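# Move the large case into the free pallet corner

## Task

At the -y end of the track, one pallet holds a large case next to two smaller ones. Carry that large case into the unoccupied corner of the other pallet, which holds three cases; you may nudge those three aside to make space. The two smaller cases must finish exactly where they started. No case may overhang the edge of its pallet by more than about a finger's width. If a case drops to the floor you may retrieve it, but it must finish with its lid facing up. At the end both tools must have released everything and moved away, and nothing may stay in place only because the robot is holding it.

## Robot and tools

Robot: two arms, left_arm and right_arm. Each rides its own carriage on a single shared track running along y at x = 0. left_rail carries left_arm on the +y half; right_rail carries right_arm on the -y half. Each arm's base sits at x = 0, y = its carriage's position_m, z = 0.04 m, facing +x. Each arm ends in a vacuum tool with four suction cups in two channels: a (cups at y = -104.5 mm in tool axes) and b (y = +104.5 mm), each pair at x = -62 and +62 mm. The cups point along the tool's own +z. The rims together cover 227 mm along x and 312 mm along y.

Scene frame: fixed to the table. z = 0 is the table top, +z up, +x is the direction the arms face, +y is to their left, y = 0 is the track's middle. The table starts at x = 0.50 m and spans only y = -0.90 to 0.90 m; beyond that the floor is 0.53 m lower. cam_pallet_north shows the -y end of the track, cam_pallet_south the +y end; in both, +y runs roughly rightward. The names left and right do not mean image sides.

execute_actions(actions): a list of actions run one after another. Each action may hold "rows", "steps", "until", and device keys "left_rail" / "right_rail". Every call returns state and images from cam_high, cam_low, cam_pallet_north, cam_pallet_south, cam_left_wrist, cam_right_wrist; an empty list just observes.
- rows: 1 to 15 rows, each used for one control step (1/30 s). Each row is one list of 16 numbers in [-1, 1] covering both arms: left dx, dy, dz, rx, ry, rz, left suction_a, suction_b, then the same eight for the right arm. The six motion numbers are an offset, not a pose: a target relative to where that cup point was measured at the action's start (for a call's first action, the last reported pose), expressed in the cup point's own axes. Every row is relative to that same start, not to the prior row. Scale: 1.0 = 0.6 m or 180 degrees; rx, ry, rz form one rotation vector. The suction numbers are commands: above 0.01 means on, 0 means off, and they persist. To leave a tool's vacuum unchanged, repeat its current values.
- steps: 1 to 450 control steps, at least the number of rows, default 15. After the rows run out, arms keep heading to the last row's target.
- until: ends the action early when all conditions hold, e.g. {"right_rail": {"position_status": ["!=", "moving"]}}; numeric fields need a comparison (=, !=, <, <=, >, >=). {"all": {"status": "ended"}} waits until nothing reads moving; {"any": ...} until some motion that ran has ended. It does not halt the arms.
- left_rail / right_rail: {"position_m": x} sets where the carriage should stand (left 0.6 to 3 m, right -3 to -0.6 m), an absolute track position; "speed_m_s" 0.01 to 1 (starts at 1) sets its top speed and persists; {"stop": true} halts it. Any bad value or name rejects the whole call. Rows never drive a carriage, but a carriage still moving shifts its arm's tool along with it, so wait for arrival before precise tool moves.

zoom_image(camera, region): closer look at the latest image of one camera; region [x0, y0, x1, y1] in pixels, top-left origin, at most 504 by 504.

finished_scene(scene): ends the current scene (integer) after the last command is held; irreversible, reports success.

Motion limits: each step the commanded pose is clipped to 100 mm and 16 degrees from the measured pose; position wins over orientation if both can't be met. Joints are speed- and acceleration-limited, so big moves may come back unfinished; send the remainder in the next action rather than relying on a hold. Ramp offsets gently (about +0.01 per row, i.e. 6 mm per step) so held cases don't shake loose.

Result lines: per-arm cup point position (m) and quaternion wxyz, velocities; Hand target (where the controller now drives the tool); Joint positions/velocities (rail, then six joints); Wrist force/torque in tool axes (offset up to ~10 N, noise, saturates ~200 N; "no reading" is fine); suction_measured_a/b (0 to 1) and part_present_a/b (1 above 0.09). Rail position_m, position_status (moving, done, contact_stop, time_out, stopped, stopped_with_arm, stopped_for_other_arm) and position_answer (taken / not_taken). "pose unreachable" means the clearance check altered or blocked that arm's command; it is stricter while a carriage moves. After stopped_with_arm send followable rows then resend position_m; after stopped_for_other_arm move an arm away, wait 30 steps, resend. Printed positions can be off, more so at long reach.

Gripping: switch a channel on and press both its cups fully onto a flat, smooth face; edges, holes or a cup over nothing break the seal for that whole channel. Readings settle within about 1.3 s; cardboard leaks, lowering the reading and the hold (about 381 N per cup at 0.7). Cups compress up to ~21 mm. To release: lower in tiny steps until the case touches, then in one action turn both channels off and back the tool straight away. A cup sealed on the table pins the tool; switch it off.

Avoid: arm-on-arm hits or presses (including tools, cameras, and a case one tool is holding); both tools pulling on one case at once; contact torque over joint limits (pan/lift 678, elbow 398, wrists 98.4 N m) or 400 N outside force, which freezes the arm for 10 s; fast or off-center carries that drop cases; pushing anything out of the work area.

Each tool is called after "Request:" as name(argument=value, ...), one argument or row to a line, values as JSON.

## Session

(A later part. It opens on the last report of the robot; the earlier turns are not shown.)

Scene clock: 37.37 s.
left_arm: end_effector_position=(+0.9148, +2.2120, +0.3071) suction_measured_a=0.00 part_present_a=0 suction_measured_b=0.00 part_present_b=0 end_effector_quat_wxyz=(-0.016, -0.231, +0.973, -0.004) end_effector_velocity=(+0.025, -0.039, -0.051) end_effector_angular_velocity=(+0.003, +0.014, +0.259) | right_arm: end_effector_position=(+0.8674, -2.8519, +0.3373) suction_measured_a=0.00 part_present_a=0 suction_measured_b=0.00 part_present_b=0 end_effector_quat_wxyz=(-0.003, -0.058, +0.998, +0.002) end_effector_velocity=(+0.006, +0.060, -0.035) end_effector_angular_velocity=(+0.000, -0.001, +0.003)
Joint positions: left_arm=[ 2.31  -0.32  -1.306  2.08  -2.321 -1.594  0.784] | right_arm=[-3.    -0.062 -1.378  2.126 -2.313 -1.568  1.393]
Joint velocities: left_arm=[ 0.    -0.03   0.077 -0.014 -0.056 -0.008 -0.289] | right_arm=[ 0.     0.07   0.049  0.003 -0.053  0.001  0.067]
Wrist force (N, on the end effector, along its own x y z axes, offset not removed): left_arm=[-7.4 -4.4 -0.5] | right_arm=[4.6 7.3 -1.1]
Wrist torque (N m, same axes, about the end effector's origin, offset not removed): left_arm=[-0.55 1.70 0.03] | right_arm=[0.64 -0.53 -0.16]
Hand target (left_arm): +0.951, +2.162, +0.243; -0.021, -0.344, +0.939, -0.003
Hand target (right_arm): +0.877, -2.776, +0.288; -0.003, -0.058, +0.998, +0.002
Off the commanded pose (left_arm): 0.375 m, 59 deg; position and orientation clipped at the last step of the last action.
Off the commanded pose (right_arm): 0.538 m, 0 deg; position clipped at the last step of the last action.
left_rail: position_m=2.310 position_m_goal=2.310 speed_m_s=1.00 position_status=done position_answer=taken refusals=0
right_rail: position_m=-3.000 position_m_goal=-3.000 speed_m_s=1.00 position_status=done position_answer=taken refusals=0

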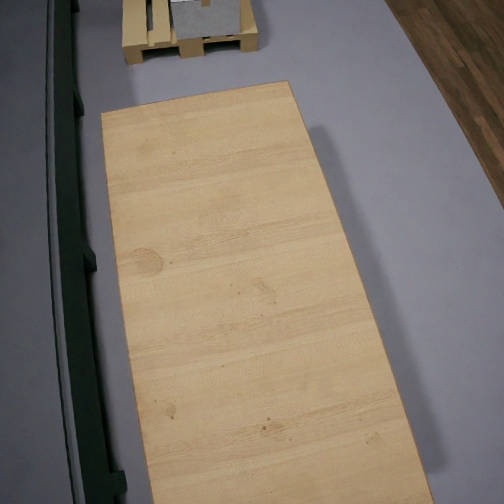

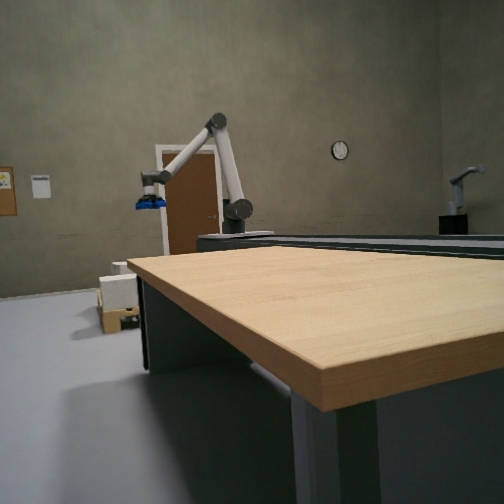

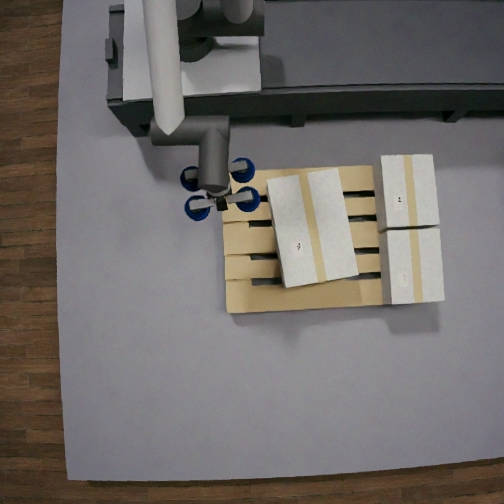

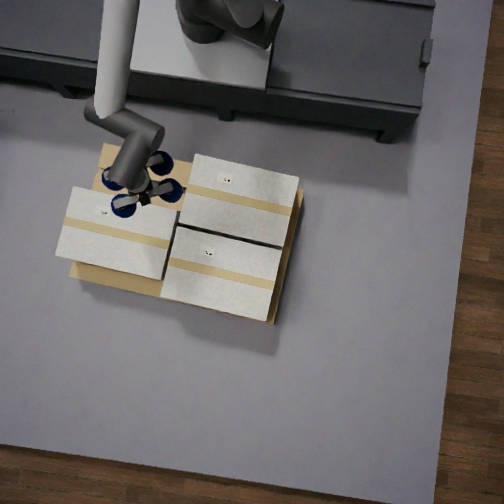

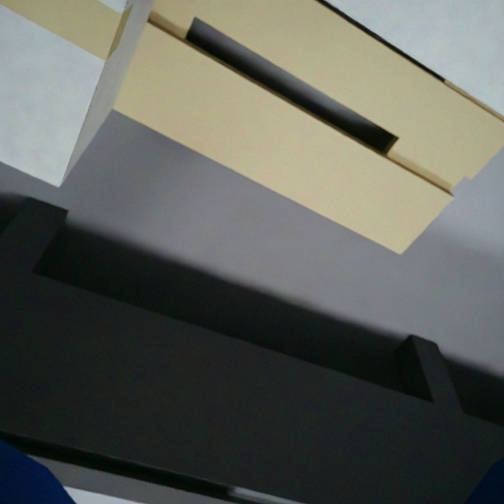

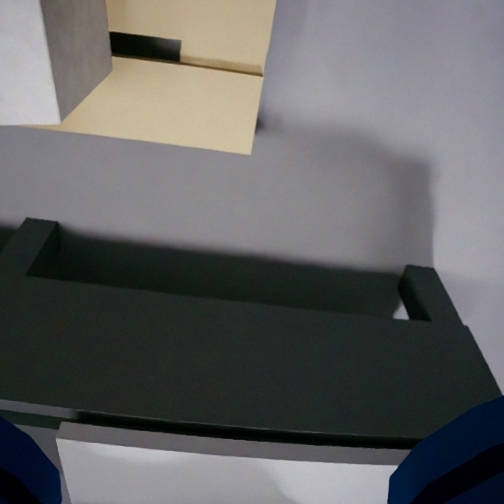

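Request:
execute_actions(
  actions=[
    {"rows": [[-0.1249,-0.4369,0.4285,0,0,-0.326,0,0,-0.2746,0.7061,0.4788,0,0,0,0,0]], "steps": 1},
  ],
)

Scene clock: 38.73 s.
left_arm: end_effector_position=(+0.9508, +2.1619, +0.2428) suction_measured_a=0.00 part_present_a=0 suction_measured_b=0.00 part_present_b=0 end_effector_quat_wxyz=(-0.021, -0.344, +0.939, -0.003) end_effector_velocity=(+0.006, -0.008, -0.003) end_effector_angular_velocity=(-0.003, -0.005, +0.003) | right_arm: end_effector_position=(+0.8775, -2.7759, +0.2884) suction_measured_a=0.00 part_present_a=0 suction_measured_b=0.00 part_present_b=0 end_effector_quat_wxyz=(-0.003, -0.058, +0.998, +0.002) end_effector_velocity=(+0.004, +0.007, -0.003) end_effector_angular_velocity=(+0.000, -0.004, -0.000)
Joint positions: left_arm=[ 2.31  -0.355 -1.204  2.051 -2.389 -1.603  0.513] | right_arm=[-3.     0.025 -1.306  2.121 -2.38  -1.567  1.481]
Joint velocities: left_arm=[ 0.    -0.005  0.008 -0.006 -0.008 -0.002 -0.008] | right_arm=[ 0.     0.008  0.008 -0.004 -0.008  0.     0.008]
Wrist force (N, on the end effector, along its own x y z axes, offset not removed): left_arm=[-7.0 -4.2 -2.6] | right_arm=[-7.8 -0.6 1.4]
Wrist torque (N m, same axes, about the end effector's origin, offset not removed): left_arm=[-0.48 1.79 0.25] | right_arm=[-0.46 1.12 0.17]
Hand target (left_arm): +0.989, +2.111, +0.177; -0.025, -0.458, +0.889, -0.001
Hand target (right_arm): +0.890, -2.698, +0.238; -0.004, -0.059, +0.998, +0.003
Off the commanded pose (left_arm): 0.286 m, 45 deg; position and orientation clipped at the last step of the last action.
Off the commanded pose (right_arm): 0.447 m, 0 deg; position clipped at the last step of the last action.
left_rail: position_m=2.310 position_m_goal=2.310 speed_m_s=1.00 position_status=done position_answer=taken refusals=0
right_rail: position_m=-3.000 position_m_goal=-3.000 speed_m_s=1.00 position_status=done position_answer=taken refusals=0

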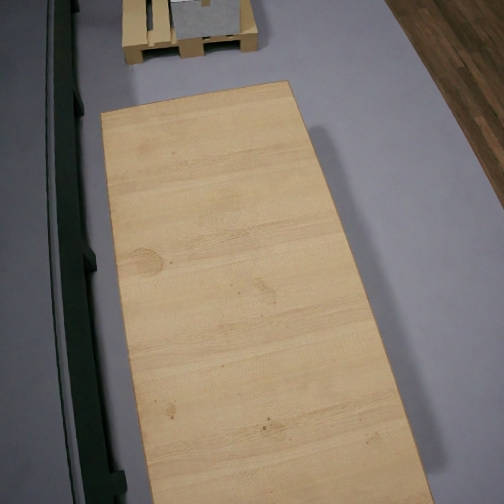

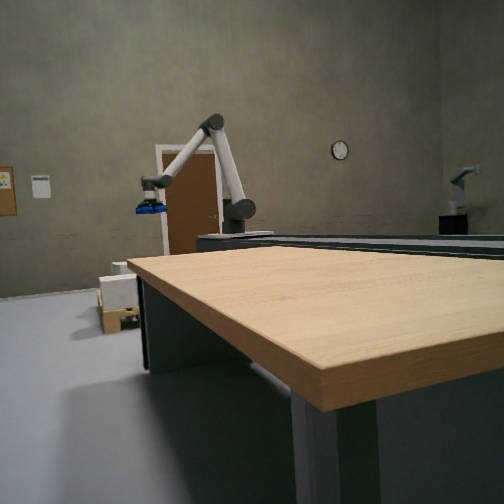

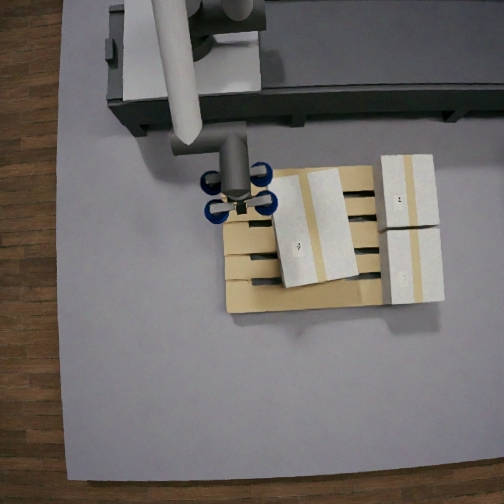

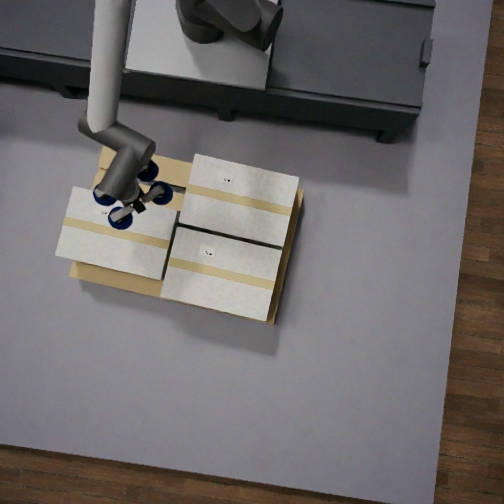

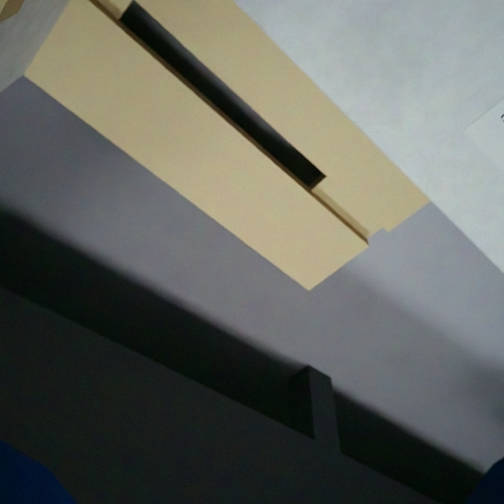

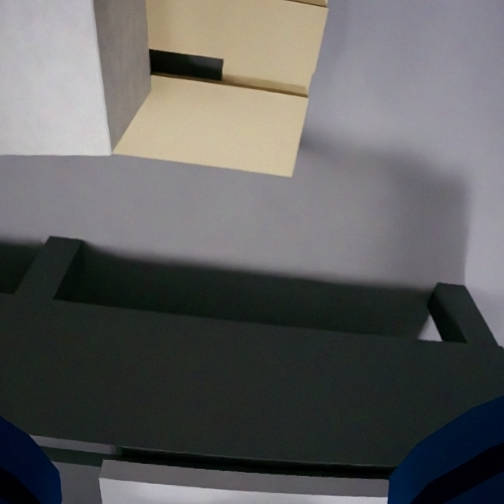

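Request:
execute_actions(
  actions=[
    {"rows": [[-0.0275,-0.3514,0.3213,0.0079,-0.0114,-0.2506,0,0,-0.2442,0.5819,0.3973,0.0014,-0.0018,0.0008,0,0]], "steps": 1},
  ],
)

Scene clock: 40.10 s.
left_arm: end_effector_position=(+0.9893, +2.1110, +0.1774) suction_measured_a=0.00 part_present_a=0 suction_measured_b=0.00 part_present_b=0 end_effector_quat_wxyz=(-0.025, -0.458, +0.889, -0.001) end_effector_velocity=(+0.006, -0.008, -0.003) end_effector_angular_velocity=(-0.002, -0.006, +0.003) | right_arm: end_effector_position=(+0.8896, -2.6982, +0.2383) suction_measured_a=0.00 part_present_a=0 suction_measured_b=0.00 part_present_b=0 end_effector_quat_wxyz=(-0.004, -0.059, +0.998, +0.003) end_effector_velocity=(+0.004, +0.008, -0.003) end_effector_angular_velocity=(+0.000, -0.005, -0.000)
Joint positions: left_arm=[ 2.31  -0.388 -1.099  2.006 -2.446 -1.611  0.233] | right_arm=[-3.     0.11  -1.224  2.099 -2.437 -1.565  1.562]
Joint velocities: left_arm=[ 0.    -0.005  0.008 -0.007 -0.008 -0.    -0.008] | right_arm=[ 0.     0.008  0.008 -0.005 -0.008 -0.     0.008]
Wrist force (N, on the end effector, along its own x y z axes, offset not removed): left_arm=[-5.7 0.5 0.8] | right_arm=[-0.6 8.0 1.9]
Wrist torque (N m, same axes, about the end effector's origin, offset not removed): left_arm=[0.11 1.40 0.09] | right_arm=[0.59 0.35 0.07]
Hand target (left_arm): +1.031, +2.061, +0.114; -0.020, -0.564, +0.826, -0.002
Hand target (right_arm): +0.904, -2.621, +0.188; -0.001, -0.058, +0.998, +0.001
Off the commanded pose (left_arm): 0.195 m, 31 deg; position and orientation clipped at the last step of the last action.
Off the commanded pose (right_arm): 0.355 m, 1 deg; position clipped at the last step of the last action.
left_rail: position_m=2.310 position_m_goal=2.310 speed_m_s=1.00 position_status=done position_answer=taken refusals=0
right_rail: position_m=-3.000 position_m_goal=-3.000 speed_m_s=1.00 position_status=done position_answer=taken refusals=0

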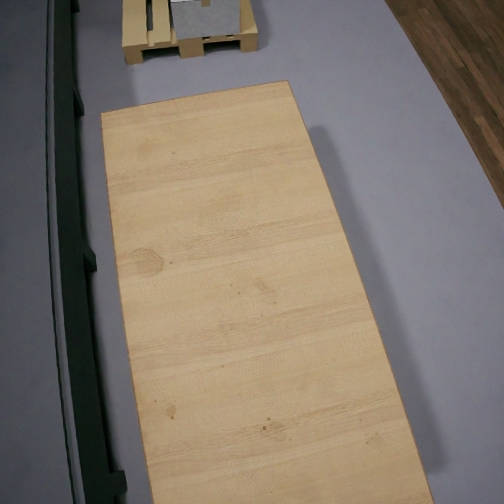

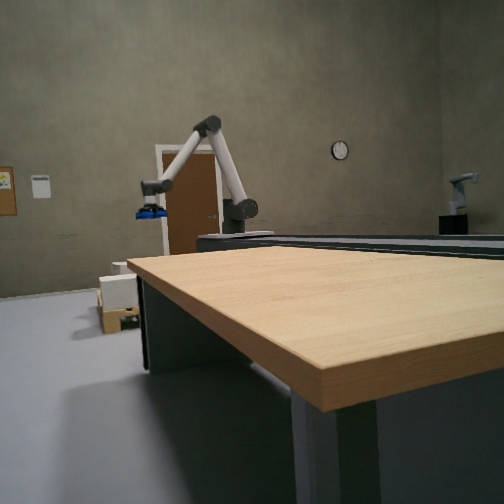

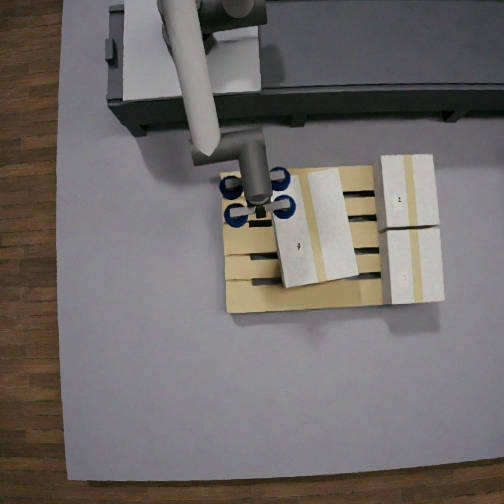

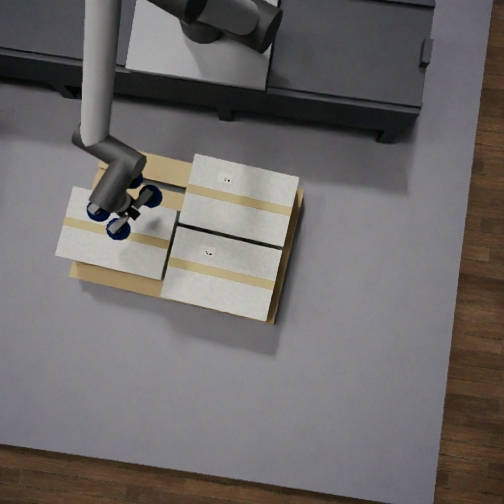

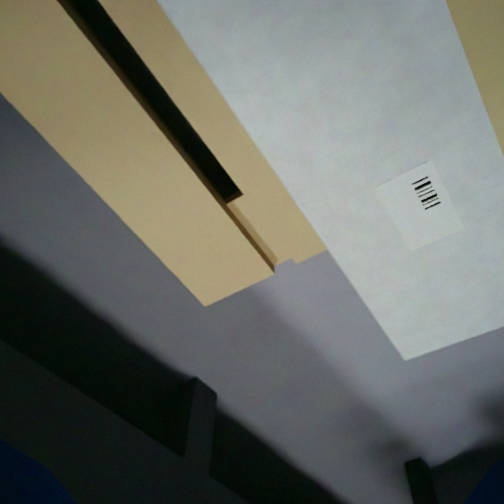

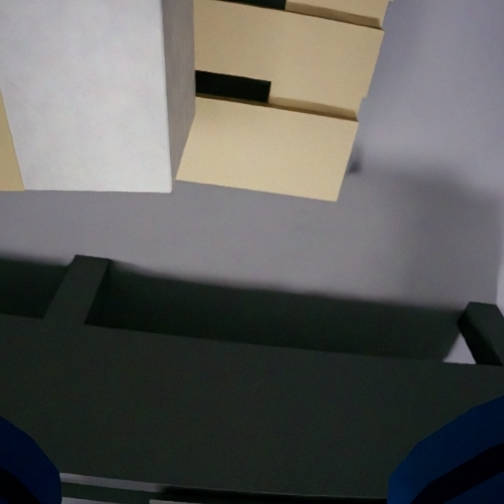

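Request:
execute_actions(
  actions=[
    {"rows": [[0.02835,-0.2458,0.2123,0.0104,-0.0123,-0.1712,0,0,-0.2090,0.4556,0.3138,0.0020,-0.0024,0.0015,0,0]], "steps": 1},
  ],
)

Scene clock: 40.80 s.
left_arm: end_effector_position=(+1.0310, +2.0612, +0.1141) suction_measured_a=0.00 part_present_a=0 suction_measured_b=0.00 part_present_b=0 end_effector_quat_wxyz=(-0.020, -0.564, +0.826, -0.002) end_effector_velocity=(+0.006, -0.007, -0.003) end_effector_angular_velocity=(+0.001, -0.007, +0.007) | right_arm: end_effector_position=(+0.9044, -2.6213, +0.1884) suction_measured_a=0.00 part_present_a=0 suction_measured_b=0.00 part_present_b=0 end_effector_quat_wxyz=(-0.001, -0.058, +0.998, +0.001) end_effector_velocity=(+0.004, +0.009, -0.003) end_effector_angular_velocity=(+0.000, -0.005, -0.000)
Joint positions: left_arm=[ 2.31  -0.418 -0.996  1.952 -2.509 -1.606 -0.045] | right_arm=[-3.     0.189 -1.138  2.062 -2.494 -1.568  1.645]
Joint velocities: left_arm=[ 0.    -0.004  0.009 -0.008 -0.007  0.004 -0.011] | right_arm=[ 0.     0.009  0.009 -0.008 -0.006 -0.001  0.009]
Wrist force (N, on the end effector, along its own x y z axes, offset not removed): left_arm=[-8.9 -1.1 -0.2] | right_arm=[5.1 3.3 4.9]
Wrist torque (N m, same axes, about the end effector's origin, offset not removed): left_arm=[-0.16 1.86 0.19] | right_arm=[-0.03 -0.50 0.22]
Hand target (left_arm): +1.079, +2.014, +0.054; -0.007, -0.662, +0.750, -0.003
Hand target (right_arm): +0.922, -2.545, +0.139; -0.000, -0.058, +0.998, +0.001
Off the commanded pose (left_arm): 0.106 m, 17 deg; position and orientation clipped at the last step of the last action.
Off the commanded pose (right_arm): 0.263 m, 0 deg; position clipped at the last step of the last action.
left_rail: position_m=2.310 position_m_goal=2.310 speed_m_s=1.00 position_status=done position_answer=taken refusals=0
right_rail: position_m=-3.000 position_m_goal=-3.000 speed_m_s=1.00 position_status=done position_answer=taken refusals=0

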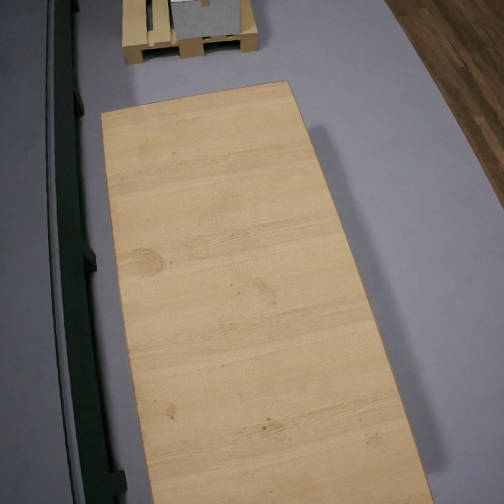

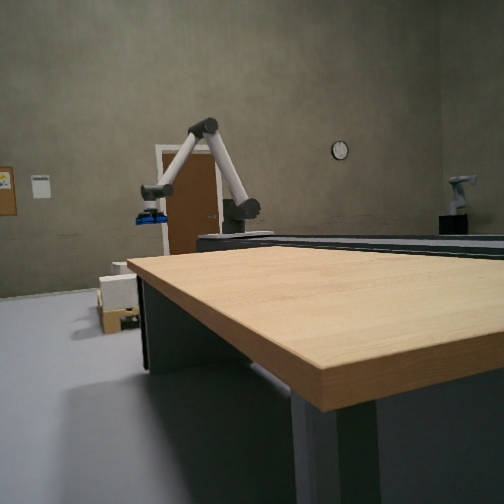

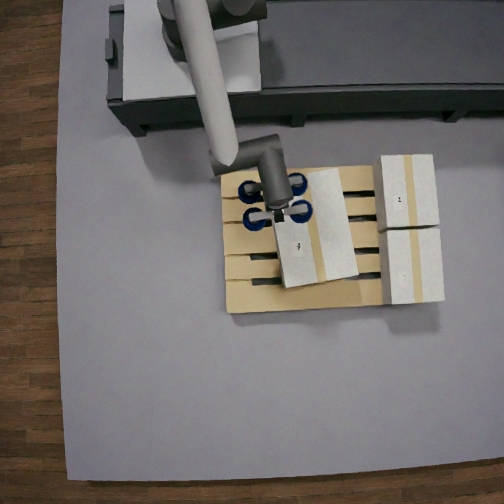

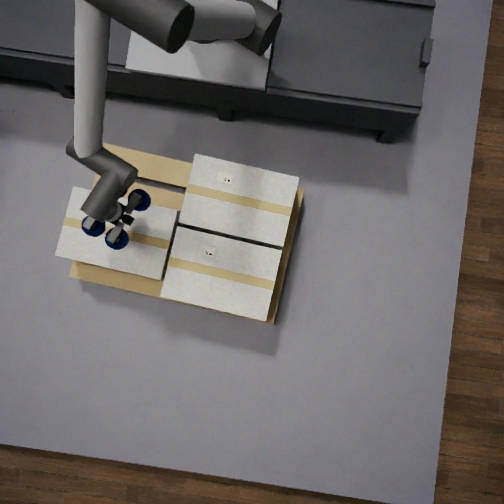

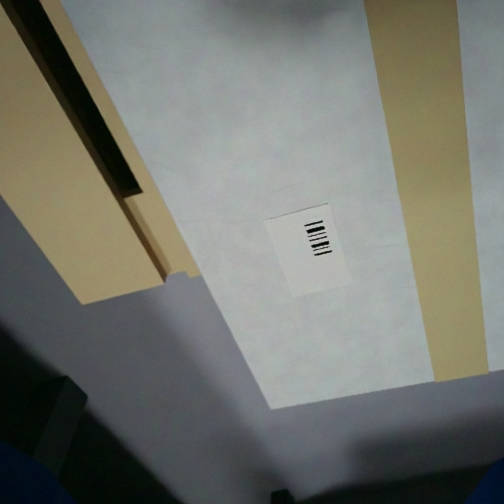

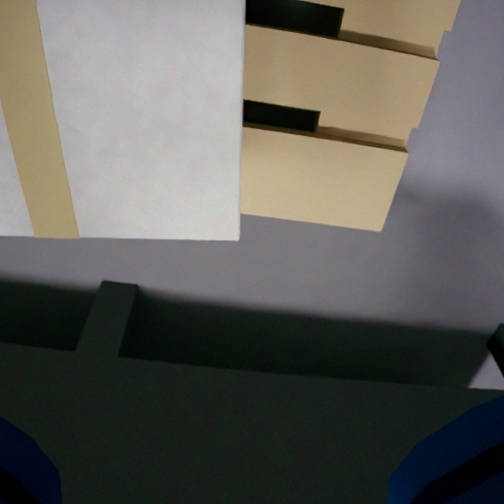

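Request:
execute_actions(
  actions=[
    {"rows": [[0.0356,-0.1365,0.190,0.0077,-0.0103,-0.0928,0,0,-0.1689,0.3315,0.2807,0.0006,-0.0006,0.0008,0,0]], "steps": 1},
  ],
)

Scene clock: 41.27 s.
left_arm: end_effector_position=(+1.0787, +2.0146, +0.0549) suction_measured_a=0.00 part_present_a=0 suction_measured_b=0.00 part_present_b=0 end_effector_quat_wxyz=(-0.007, -0.660, +0.751, -0.003) end_effector_velocity=(+0.007, -0.005, -0.012) end_effector_angular_velocity=(+0.003, -0.004, +0.045) | right_arm: end_effector_position=(+0.9222, -2.5459, +0.1391) suction_measured_a=0.00 part_present_a=0 suction_measured_b=0.00 part_present_b=0 end_effector_quat_wxyz=(-0.000, -0.058, +0.998, +0.001) end_effector_velocity=(+0.005, +0.016, -0.008) end_effector_angular_velocity=(+0.001, -0.005, -0.001)
Joint positions: left_arm=[ 2.31  -0.444 -0.897  1.88  -2.554 -1.587 -0.315] | right_arm=[-3.     0.26  -1.049  2.007 -2.528 -1.569  1.716]
Joint velocities: left_arm=[ 0.    -0.003  0.018 -0.01  -0.011  0.005 -0.048] | right_arm=[ 0.     0.014  0.017 -0.013 -0.008 -0.     0.015]
Wrist force (N, on the end effector, along its own x y z axes, offset not removed): left_arm=[-4.3 -3.5 -3.6] | right_arm=[-7.3 -0.7 0.0]
Wrist torque (N m, same axes, about the end effector's origin, offset not removed): left_arm=[-0.42 1.44 0.20] | right_arm=[-0.58 1.19 0.08]
Hand target (left_arm): +1.092, +2.010, +0.001; -0.000, -0.678, +0.736, +0.001
Hand target (right_arm): +0.942, -2.480, +0.079; -0.000, -0.057, +0.998, +0.001
Off the commanded pose (left_arm): 0.059 m, 3 deg.
Off the commanded pose (right_arm): 0.189 m, 0 deg; position clipped at the last step of the last action.
left_rail: position_m=2.310 position_m_goal=2.310 speed_m_s=1.00 position_status=done position_answer=taken refusals=0
right_rail: position_m=-3.000 position_m_goal=-3.000 speed_m_s=1.00 position_status=done position_answer=taken refusals=0

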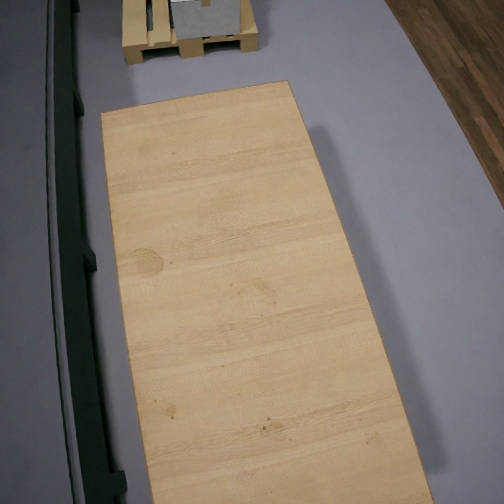

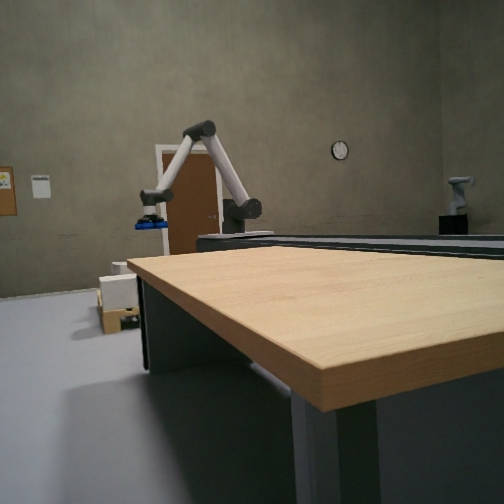

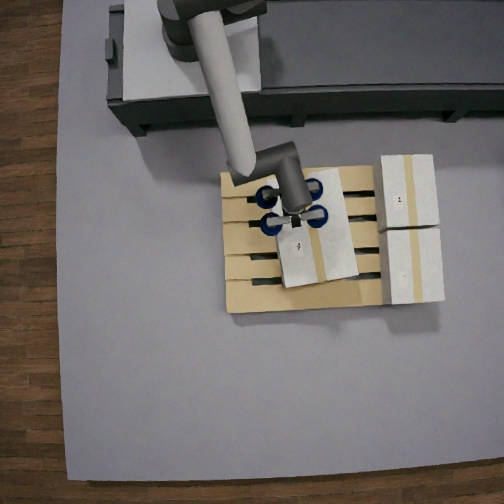

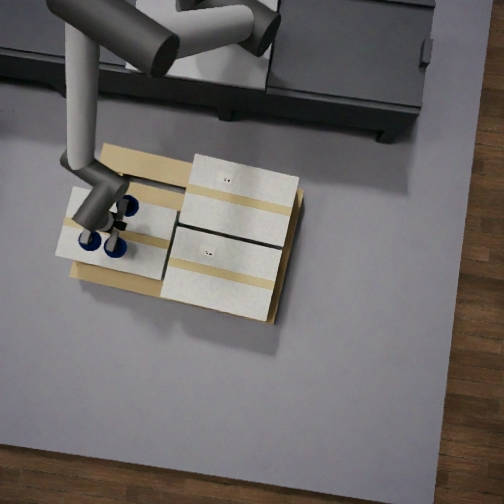

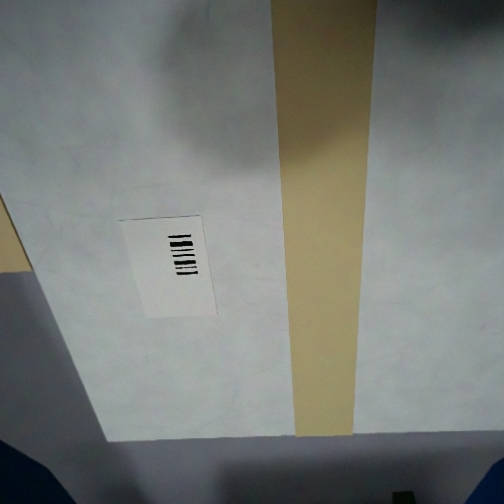

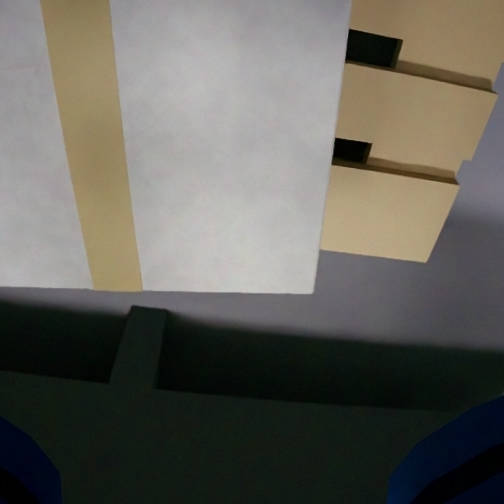

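Request:
execute_actions(
  actions=[
    {"rows": [[0.0007,-0.0350,0.158,0.0016,-0.0046,-0.0152,0,0,-0.1249,0.2101,0.2318,0.0004,-0.0004,0.0008,0,0]], "steps": 1},
  ],
)

Scene clock: 41.90 s.
left_arm: end_effector_position=(+1.0923, +2.0102, +0.0010) suction_measured_a=0.00 part_present_a=0 suction_measured_b=0.00 part_present_b=0 end_effector_quat_wxyz=(+0.000, +0.677, -0.736, -0.001) end_effector_velocity=(+0.001, -0.001, -0.006) end_effector_angular_velocity=(-0.000, -0.001, +0.000) | right_arm: end_effector_position=(+0.9424, -2.4798, +0.0794) suction_measured_a=0.00 part_present_a=0 suction_measured_b=0.00 part_present_b=0 end_effector_quat_wxyz=(-0.000, -0.057, +0.998, +0.001) end_effector_velocity=(+0.004, +0.009, -0.004) end_effector_angular_velocity=(+0.001, -0.004, -0.000)
Joint positions: left_arm=[ 2.31  -0.447 -0.833  1.862 -2.599 -1.57  -0.364] | right_arm=[-3.     0.316 -0.952  1.945 -2.564 -1.569  1.773]
Joint velocities: left_arm=[ 0.     0.     0.007 -0.002 -0.006 -0.    -0.   ] | right_arm=[ 0.     0.007  0.01  -0.009 -0.005 -0.     0.007]
Wrist force (N, on the end effector, along its own x y z axes, offset not removed): left_arm=[-5.8 -3.0 -0.3] | right_arm=[0.6 2.3 1.1]
Wrist torque (N m, same axes, about the end effector's origin, offset not removed): left_arm=[-0.43 1.51 0.15] | right_arm=[-0.08 0.12 0.29]
Hand target (left_arm): +1.097, +2.011, -0.039; +0.001, +0.678, -0.735, -0.000
Hand target (right_arm): +0.966, -2.424, +0.012; +0.000, -0.057, +0.998, +0.000
Off the commanded pose (left_arm): 0.041 m, 0 deg.
Off the commanded pose (right_arm): 0.112 m, 0 deg; position clipped at the last step of the last action.
left_rail: position_m=2.310 position_m_goal=2.310 speed_m_s=1.00 position_status=done position_answer=taken refusals=0
right_rail: position_m=-3.000 position_m_goal=-3.000 speed_m_s=1.00 position_status=done position_answer=taken refusals=0

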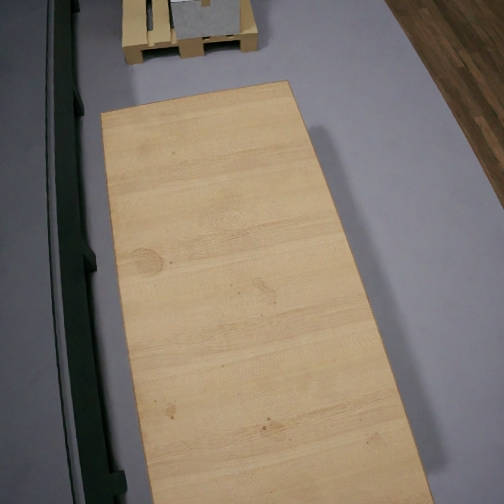

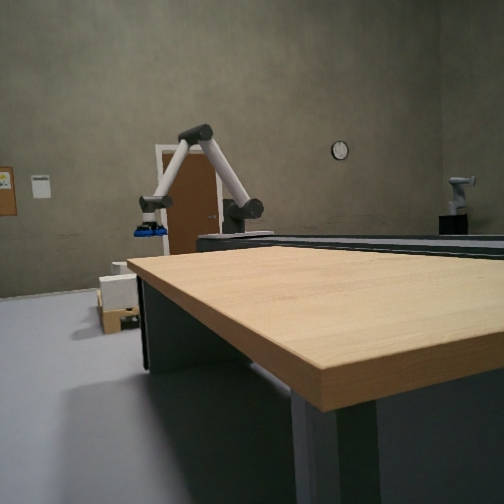

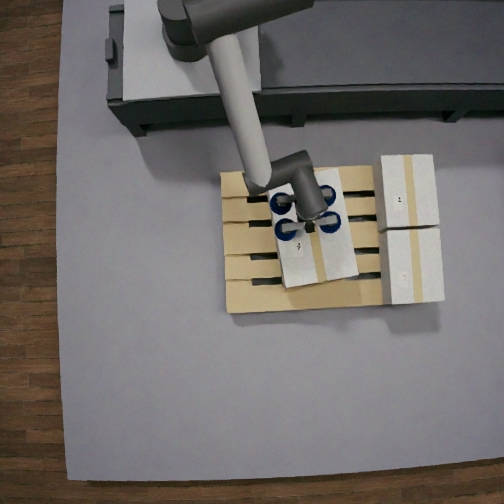

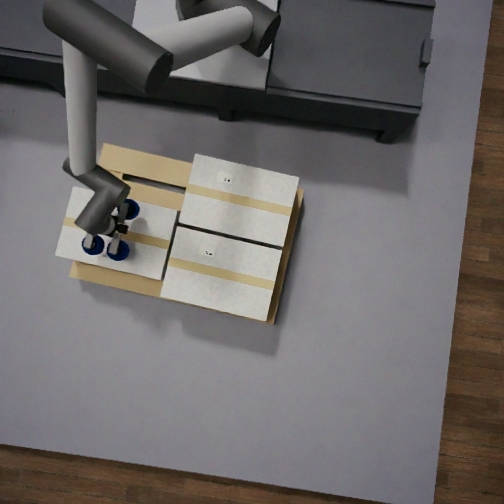

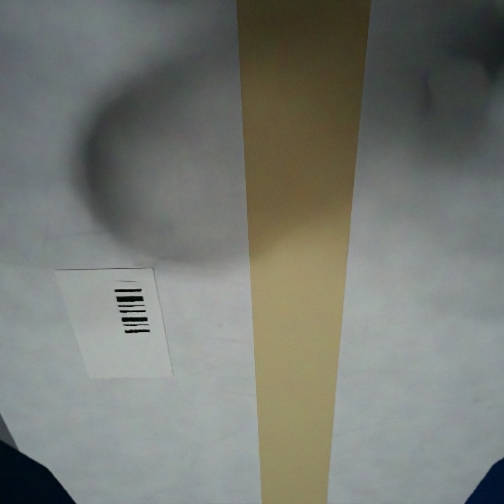

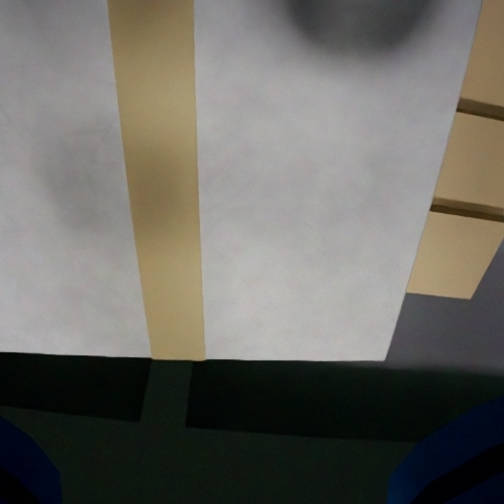

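Request:
execute_actions(
  actions=[
    {"rows": [[-0.0031,-0.0118,0.0683,0,0,0,0,0,-0.0784,0.1048,0.199,0,0,0,0,0]], "steps": 1},
  ],
)

Scene clock: 43.63 s.
left_arm: end_effector_position=(+1.0971, +2.0109, -0.0391) suction_measured_a=0.00 part_present_a=0 suction_measured_b=0.00 part_present_b=0 end_effector_quat_wxyz=(+0.001, +0.678, -0.735, -0.000) end_effector_velocity=(+0.001, +0.000, -0.000) end_effector_angular_velocity=(-0.000, -0.000, -0.000) | right_arm: end_effector_position=(+0.9665, -2.4241, +0.0116) suction_measured_a=0.00 part_present_a=0 suction_measured_b=0.00 part_present_b=0 end_effector_quat_wxyz=(+0.000, -0.057, +0.998, +0.000) end_effector_velocity=(+0.002, +0.002, -0.006) end_effector_angular_velocity=(+0.001, -0.001, +0.000)
Joint positions: left_arm=[ 2.31  -0.444 -0.788  1.854 -2.636 -1.571 -0.363] | right_arm=[-3.     0.358 -0.849  1.875 -2.597 -1.57   1.815]
Joint velocities: left_arm=[ 0.     0.     0.001 -0.001  0.     0.     0.001] | right_arm=[ 0.     0.001  0.008 -0.004 -0.005 -0.     0.001]
Wrist force (N, on the end effector, along its own x y z axes, offset not removed): left_arm=[-4.5 -3.3 -2.6] | right_arm=[-4.3 0.3 2.7]
Wrist torque (N m, same axes, about the end effector's origin, offset not removed): left_arm=[-0.60 1.39 0.17] | right_arm=[-0.46 0.52 0.09]
Hand target (left_arm): +1.100, +2.011, -0.040; +0.000, +0.678, -0.736, -0.001
Hand target (right_arm): +0.978, -2.413, -0.039; -0.000, -0.057, +0.998, +0.001
Off the commanded pose (left_arm): 0.003 m, 0 deg.
Off the commanded pose (right_arm): 0.055 m, 0 deg.
left_rail: position_m=2.310 position_m_goal=2.310 speed_m_s=1.00 position_status=done position_answer=taken refusals=0
right_rail: position_m=-3.000 position_m_goal=-3.000 speed_m_s=1.00 position_status=done position_answer=taken refusals=0

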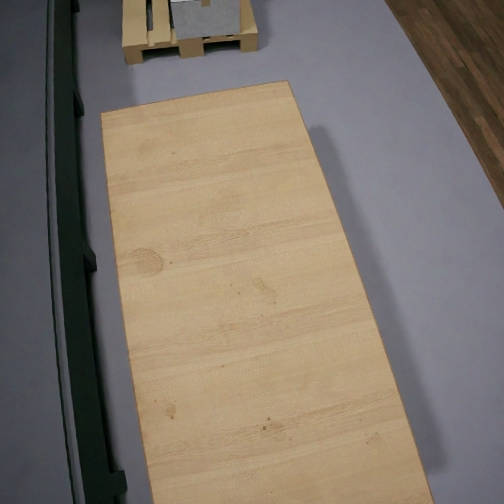

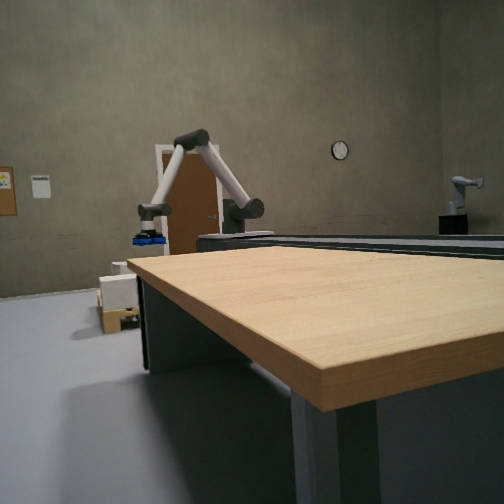

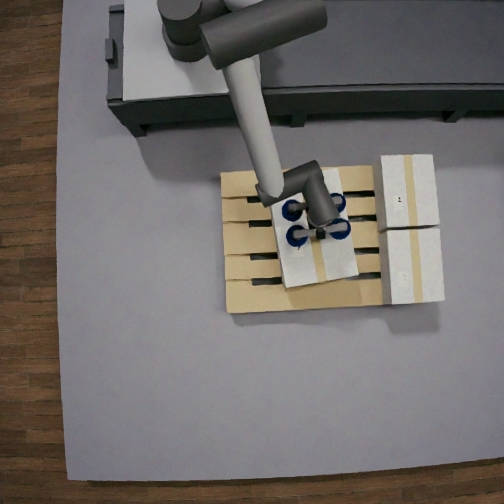

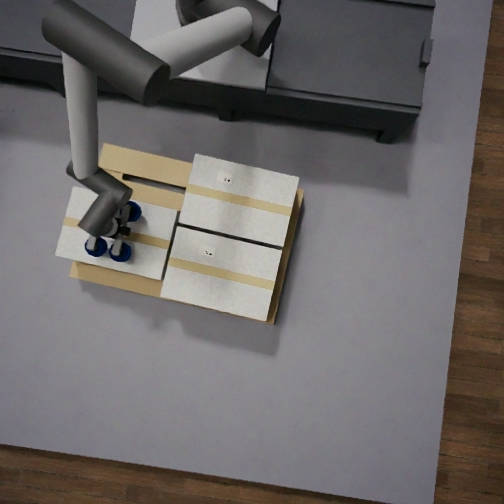

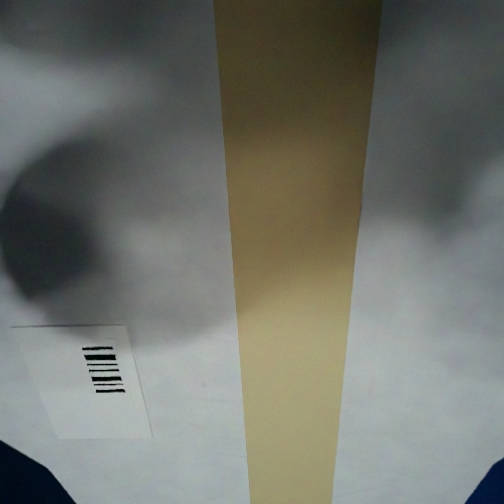

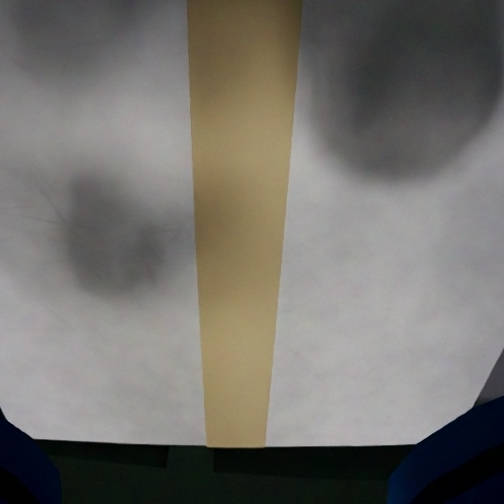

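Request:
zoom_image(
  camera="cam_pallet_south",
  region=[40, 130, 320, 340],
)

Request:
zoom_image(
  camera="cam_pallet_north",
  region=[210, 140, 450, 320],
)

Region (40, 130, 320, 340) of cam_pallet_south's 504x504 image, scaled by 1.800, with more detail than that image has; it fills the top 378 rows of this view, and the rest is white.

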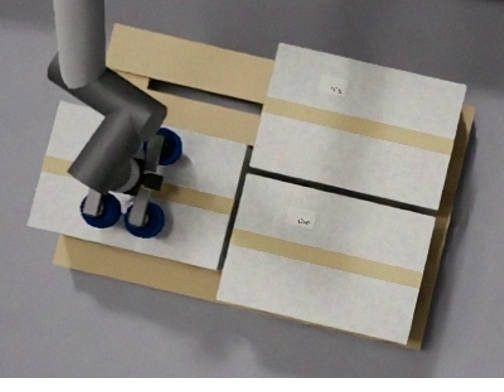

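Region (210, 140, 450, 320) of cam_pallet_north's 504x504 image, scaled by 2.100, with more detail than that image has; it fills the top 378 rows of this view, and the rest is white.

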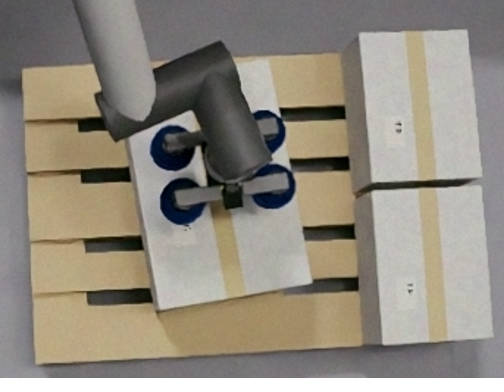

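Request:
zoom_image(
  camera="cam_pallet_south",
  region=[50, 175, 180, 285],
)

Request:
zoom_image(
  camera="cam_pallet_north",
  region=[255, 165, 375, 295],
)

Region (50, 175, 180, 285) of cam_pallet_south's 504x504 image, scaled by 3.877, with more detail than that image has; it fills the top 426 rows of this view, and the rest is white.

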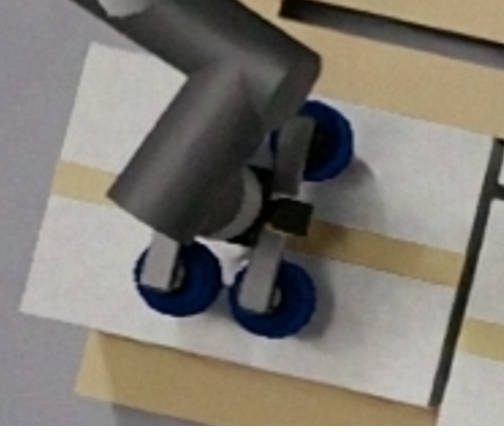

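Region (255, 165, 375, 295) of cam_pallet_north's 504x504 image, scaled by 3.877, with more detail than that image has; it fills the left 465 columns of this view, and the rest is white.

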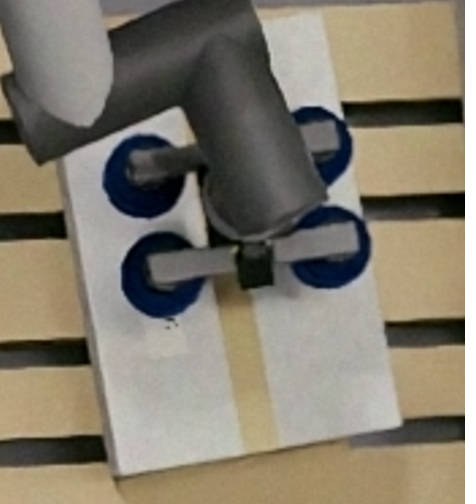

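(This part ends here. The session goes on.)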